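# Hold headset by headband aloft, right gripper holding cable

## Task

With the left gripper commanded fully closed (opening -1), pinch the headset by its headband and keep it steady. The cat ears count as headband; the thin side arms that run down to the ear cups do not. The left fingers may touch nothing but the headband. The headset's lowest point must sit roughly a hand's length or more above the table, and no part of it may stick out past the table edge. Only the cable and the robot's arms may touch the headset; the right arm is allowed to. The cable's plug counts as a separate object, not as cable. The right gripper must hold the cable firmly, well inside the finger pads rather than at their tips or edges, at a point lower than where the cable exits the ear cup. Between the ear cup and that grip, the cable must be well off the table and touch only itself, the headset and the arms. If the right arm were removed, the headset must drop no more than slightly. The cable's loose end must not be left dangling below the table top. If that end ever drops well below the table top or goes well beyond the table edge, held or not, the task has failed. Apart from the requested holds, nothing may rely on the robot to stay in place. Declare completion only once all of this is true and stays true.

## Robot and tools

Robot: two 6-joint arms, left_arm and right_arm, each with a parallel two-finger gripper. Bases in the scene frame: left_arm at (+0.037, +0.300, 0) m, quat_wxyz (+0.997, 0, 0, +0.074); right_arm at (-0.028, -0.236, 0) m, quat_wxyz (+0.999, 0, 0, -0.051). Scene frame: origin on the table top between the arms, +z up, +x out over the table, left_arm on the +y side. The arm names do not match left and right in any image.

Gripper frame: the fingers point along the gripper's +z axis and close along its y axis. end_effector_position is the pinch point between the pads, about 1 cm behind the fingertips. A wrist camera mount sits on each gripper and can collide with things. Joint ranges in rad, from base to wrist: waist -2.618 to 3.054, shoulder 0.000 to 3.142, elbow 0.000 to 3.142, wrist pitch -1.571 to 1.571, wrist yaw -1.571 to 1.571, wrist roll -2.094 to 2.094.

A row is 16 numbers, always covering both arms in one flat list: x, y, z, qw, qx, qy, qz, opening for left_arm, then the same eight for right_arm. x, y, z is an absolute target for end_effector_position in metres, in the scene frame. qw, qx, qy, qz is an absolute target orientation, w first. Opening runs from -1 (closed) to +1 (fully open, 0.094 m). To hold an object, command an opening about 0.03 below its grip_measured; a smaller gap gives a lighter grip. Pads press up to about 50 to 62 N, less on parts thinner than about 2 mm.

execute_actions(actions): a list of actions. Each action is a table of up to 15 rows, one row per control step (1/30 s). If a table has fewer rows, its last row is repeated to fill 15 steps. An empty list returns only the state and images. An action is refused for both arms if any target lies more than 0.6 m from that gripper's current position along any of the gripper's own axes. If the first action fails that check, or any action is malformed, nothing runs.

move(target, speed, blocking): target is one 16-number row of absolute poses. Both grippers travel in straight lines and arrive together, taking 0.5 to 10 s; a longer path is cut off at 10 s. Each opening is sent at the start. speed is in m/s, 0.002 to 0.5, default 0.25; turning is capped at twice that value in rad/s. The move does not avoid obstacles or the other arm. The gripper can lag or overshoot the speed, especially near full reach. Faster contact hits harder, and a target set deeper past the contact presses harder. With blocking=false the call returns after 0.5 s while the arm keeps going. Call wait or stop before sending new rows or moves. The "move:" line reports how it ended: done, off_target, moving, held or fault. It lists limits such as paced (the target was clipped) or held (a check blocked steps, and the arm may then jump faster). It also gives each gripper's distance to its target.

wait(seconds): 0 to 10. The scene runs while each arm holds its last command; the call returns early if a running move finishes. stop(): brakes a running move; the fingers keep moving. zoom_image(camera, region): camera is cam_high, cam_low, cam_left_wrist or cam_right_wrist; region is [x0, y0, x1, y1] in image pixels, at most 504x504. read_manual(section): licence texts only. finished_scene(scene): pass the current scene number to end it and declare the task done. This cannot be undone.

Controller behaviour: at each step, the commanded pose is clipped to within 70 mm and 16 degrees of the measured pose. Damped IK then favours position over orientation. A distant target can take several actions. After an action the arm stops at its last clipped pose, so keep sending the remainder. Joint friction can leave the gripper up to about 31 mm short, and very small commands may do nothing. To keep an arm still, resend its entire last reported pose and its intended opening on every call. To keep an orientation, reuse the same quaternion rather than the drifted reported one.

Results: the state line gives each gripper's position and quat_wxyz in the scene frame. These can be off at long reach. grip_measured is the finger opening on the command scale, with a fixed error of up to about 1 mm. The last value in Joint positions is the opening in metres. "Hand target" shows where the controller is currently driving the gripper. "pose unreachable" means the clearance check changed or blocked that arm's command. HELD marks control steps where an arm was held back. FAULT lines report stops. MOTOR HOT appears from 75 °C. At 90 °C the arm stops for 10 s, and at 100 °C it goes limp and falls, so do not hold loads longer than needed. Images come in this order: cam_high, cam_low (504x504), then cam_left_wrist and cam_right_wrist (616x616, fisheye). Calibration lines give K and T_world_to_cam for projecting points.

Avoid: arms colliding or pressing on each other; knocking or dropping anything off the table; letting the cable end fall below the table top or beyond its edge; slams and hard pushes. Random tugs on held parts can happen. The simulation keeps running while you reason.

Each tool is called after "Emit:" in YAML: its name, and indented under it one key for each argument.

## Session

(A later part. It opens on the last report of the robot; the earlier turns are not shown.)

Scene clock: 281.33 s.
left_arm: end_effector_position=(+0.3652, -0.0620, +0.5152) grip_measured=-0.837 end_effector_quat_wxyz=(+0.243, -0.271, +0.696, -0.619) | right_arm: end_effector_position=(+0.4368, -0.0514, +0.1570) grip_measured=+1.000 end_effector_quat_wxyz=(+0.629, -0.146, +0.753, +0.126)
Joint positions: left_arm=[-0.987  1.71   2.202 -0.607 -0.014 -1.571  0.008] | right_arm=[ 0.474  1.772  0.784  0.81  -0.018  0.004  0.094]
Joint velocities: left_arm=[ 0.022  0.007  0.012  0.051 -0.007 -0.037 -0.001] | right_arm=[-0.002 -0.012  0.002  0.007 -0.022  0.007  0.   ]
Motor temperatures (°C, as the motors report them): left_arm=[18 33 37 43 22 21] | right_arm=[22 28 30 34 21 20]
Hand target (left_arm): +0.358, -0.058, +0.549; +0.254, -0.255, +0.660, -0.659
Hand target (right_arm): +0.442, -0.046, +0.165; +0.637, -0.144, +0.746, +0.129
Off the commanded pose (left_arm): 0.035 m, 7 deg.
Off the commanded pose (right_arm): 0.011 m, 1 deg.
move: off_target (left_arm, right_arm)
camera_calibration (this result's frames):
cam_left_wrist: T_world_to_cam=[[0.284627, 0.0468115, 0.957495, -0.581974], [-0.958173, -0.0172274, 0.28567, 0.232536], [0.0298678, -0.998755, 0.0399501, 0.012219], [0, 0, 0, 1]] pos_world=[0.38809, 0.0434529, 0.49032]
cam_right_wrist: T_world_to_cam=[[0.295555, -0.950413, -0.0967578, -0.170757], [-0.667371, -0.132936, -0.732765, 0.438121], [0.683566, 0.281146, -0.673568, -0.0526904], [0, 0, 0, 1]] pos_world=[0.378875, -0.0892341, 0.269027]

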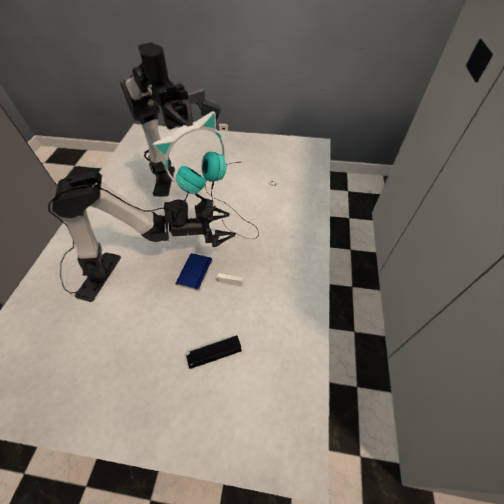

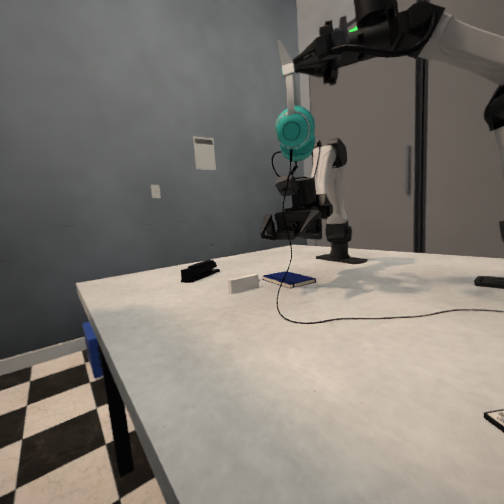

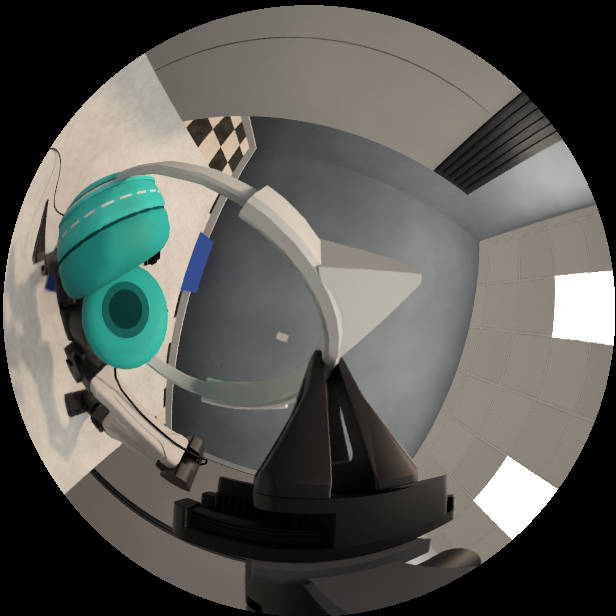

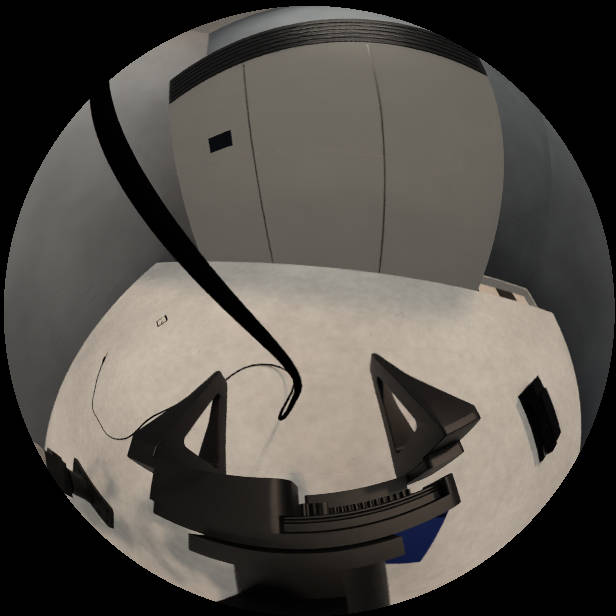

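Emit:
move:
  target: [0.36, -0.06, 0.55, 0.2535, -0.2535, 0.66, -0.66, -1, 0.442, -0.046, 0.165, 0.637, -0.144, 0.746, 0.129, -1]
  speed: 0.06

Scene clock: 292.93 s.
left_arm: end_effector_position=(+0.3649, -0.0616, +0.5106) grip_measured=-0.837 end_effector_quat_wxyz=(+0.240, -0.274, +0.701, -0.613) | right_arm: end_effector_position=(+0.4368, -0.0516, +0.1563) grip_measured=-0.981 end_effector_quat_wxyz=(+0.628, -0.146, +0.754, +0.126)
Joint positions: left_arm=[-0.987  1.71   2.202 -0.626 -0.014 -1.571  0.008] | right_arm=[ 0.474  1.772  0.784  0.807 -0.017  0.004  0.001]
Joint velocities: left_arm=[ 0.007  0.007  0.017 -0.095  0.081  0.007 -0.   ] | right_arm=[-0.007 -0.002 -0.002 -0.022 -0.066 -0.037  0.   ]
Motor temperatures (°C, as the motors report them): left_arm=[18 34 37 44 22 21] | right_arm=[22 29 31 33 21 20]
Hand target (left_arm): +0.358, -0.057, +0.548; +0.253, -0.255, +0.661, -0.659
Hand target (right_arm): +0.442, -0.046, +0.165; +0.637, -0.144, +0.746, +0.129
Off the commanded pose (left_arm): 0.040 m, 8 deg.
Off the commanded pose (right_arm): 0.012 m, 1 deg.
move: off_target (left_arm, right_arm)
camera_calibration (this result's frames):
cam_left_wrist: T_world_to_cam=[[0.296561, 0.0335112, 0.954426, -0.581125], [-0.954534, -0.0212831, 0.297342, 0.225943], [0.0302775, -0.999212, 0.0256758, 0.0199484], [0, 0, 0, 1]] pos_world=[0.387405, 0.0442156, 0.486947]
cam_right_wrist: T_world_to_cam=[[0.294572, -0.950754, -0.0964086, -0.170611], [-0.669516, -0.133338, -0.730732, 0.438105], [0.681892, 0.2798, -0.675822, -0.0520745], [0, 0, 0, 1]] pos_world=[0.379084, -0.0892223, 0.268496]

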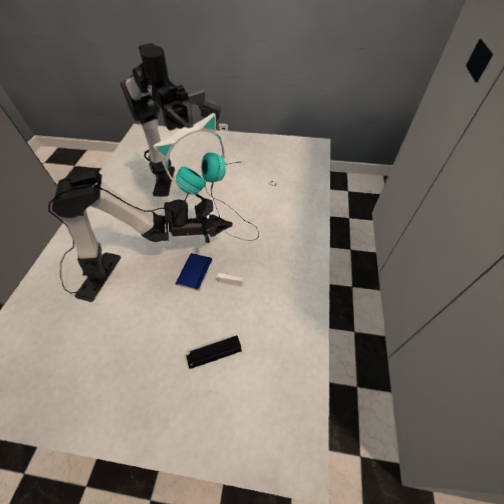

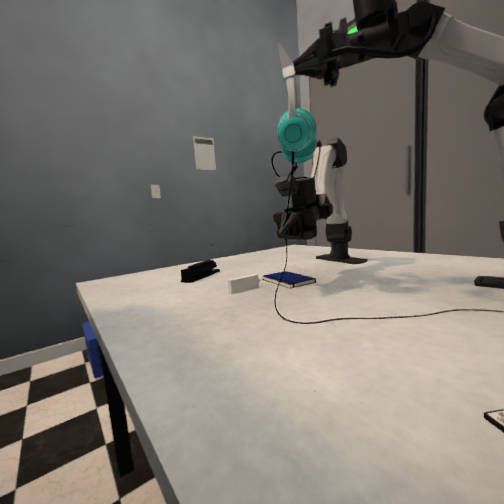

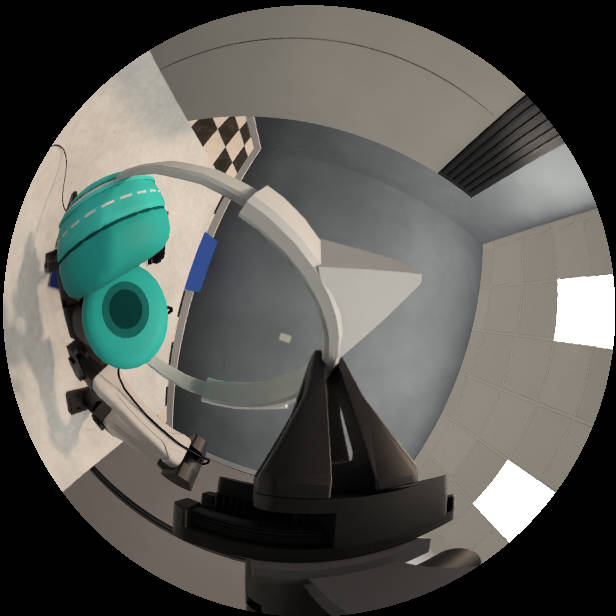

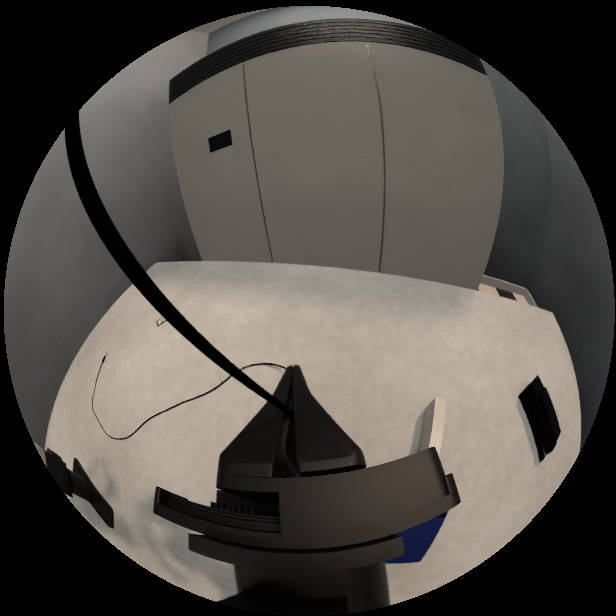

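Emit:
zoom_image:
  camera: "cam_right_wrist"
  region: [200, 300, 400, 500]

Emit:
zoom_image:
  camera: "cam_low"
  region: [230, 130, 380, 280]

Region (200, 300, 400, 500) of cam_right_wrist's 616x616 image, scaled by 2.520, with more detail than that image has.

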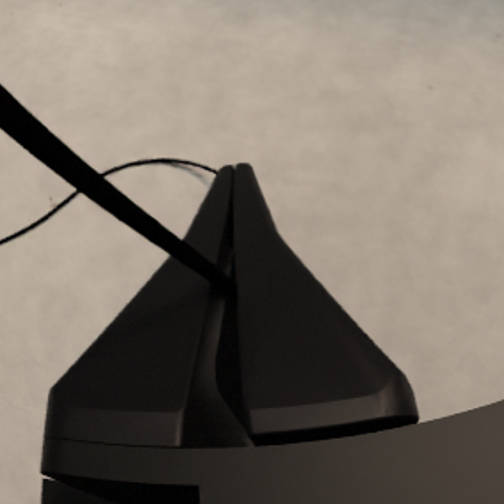

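Region (230, 130, 380, 280) of cam_low's 504x504 image, scaled by 3.360, with more detail than that image has.

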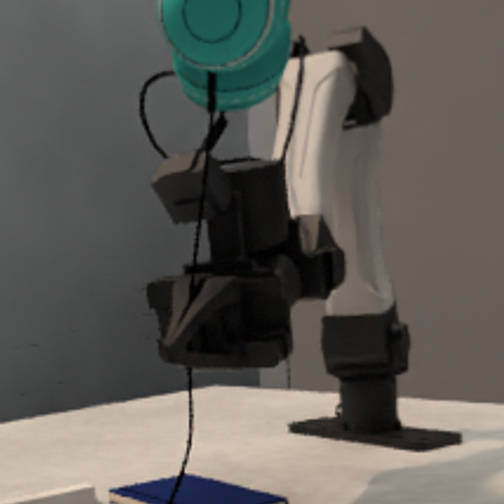

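Emit:
zoom_image:
  camera: "cam_high"
  region: [140, 90, 280, 230]

Emit:
zoom_image:
  camera: "cam_low"
  region: [240, 30, 380, 170]

Region (140, 90, 280, 230) of cam_high's 504x504 image, scaled by 3.600, with more detail than that image has.

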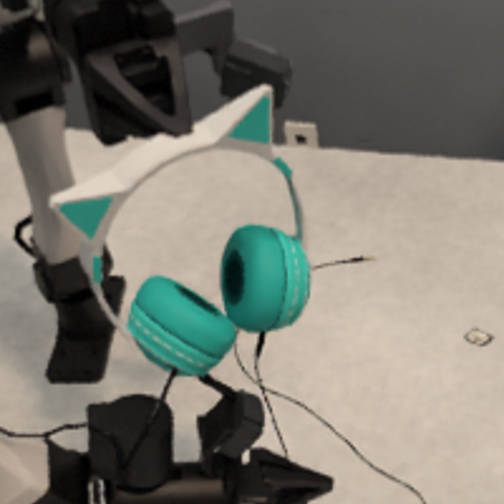

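Region (240, 30, 380, 170) of cam_low's 504x504 image, scaled by 3.600, with more detail than that image has.

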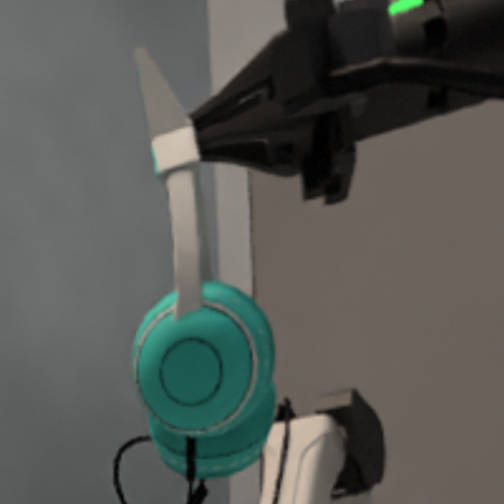

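Emit:
finished_scene:
  scene: 1

The scene is finished: the task was done.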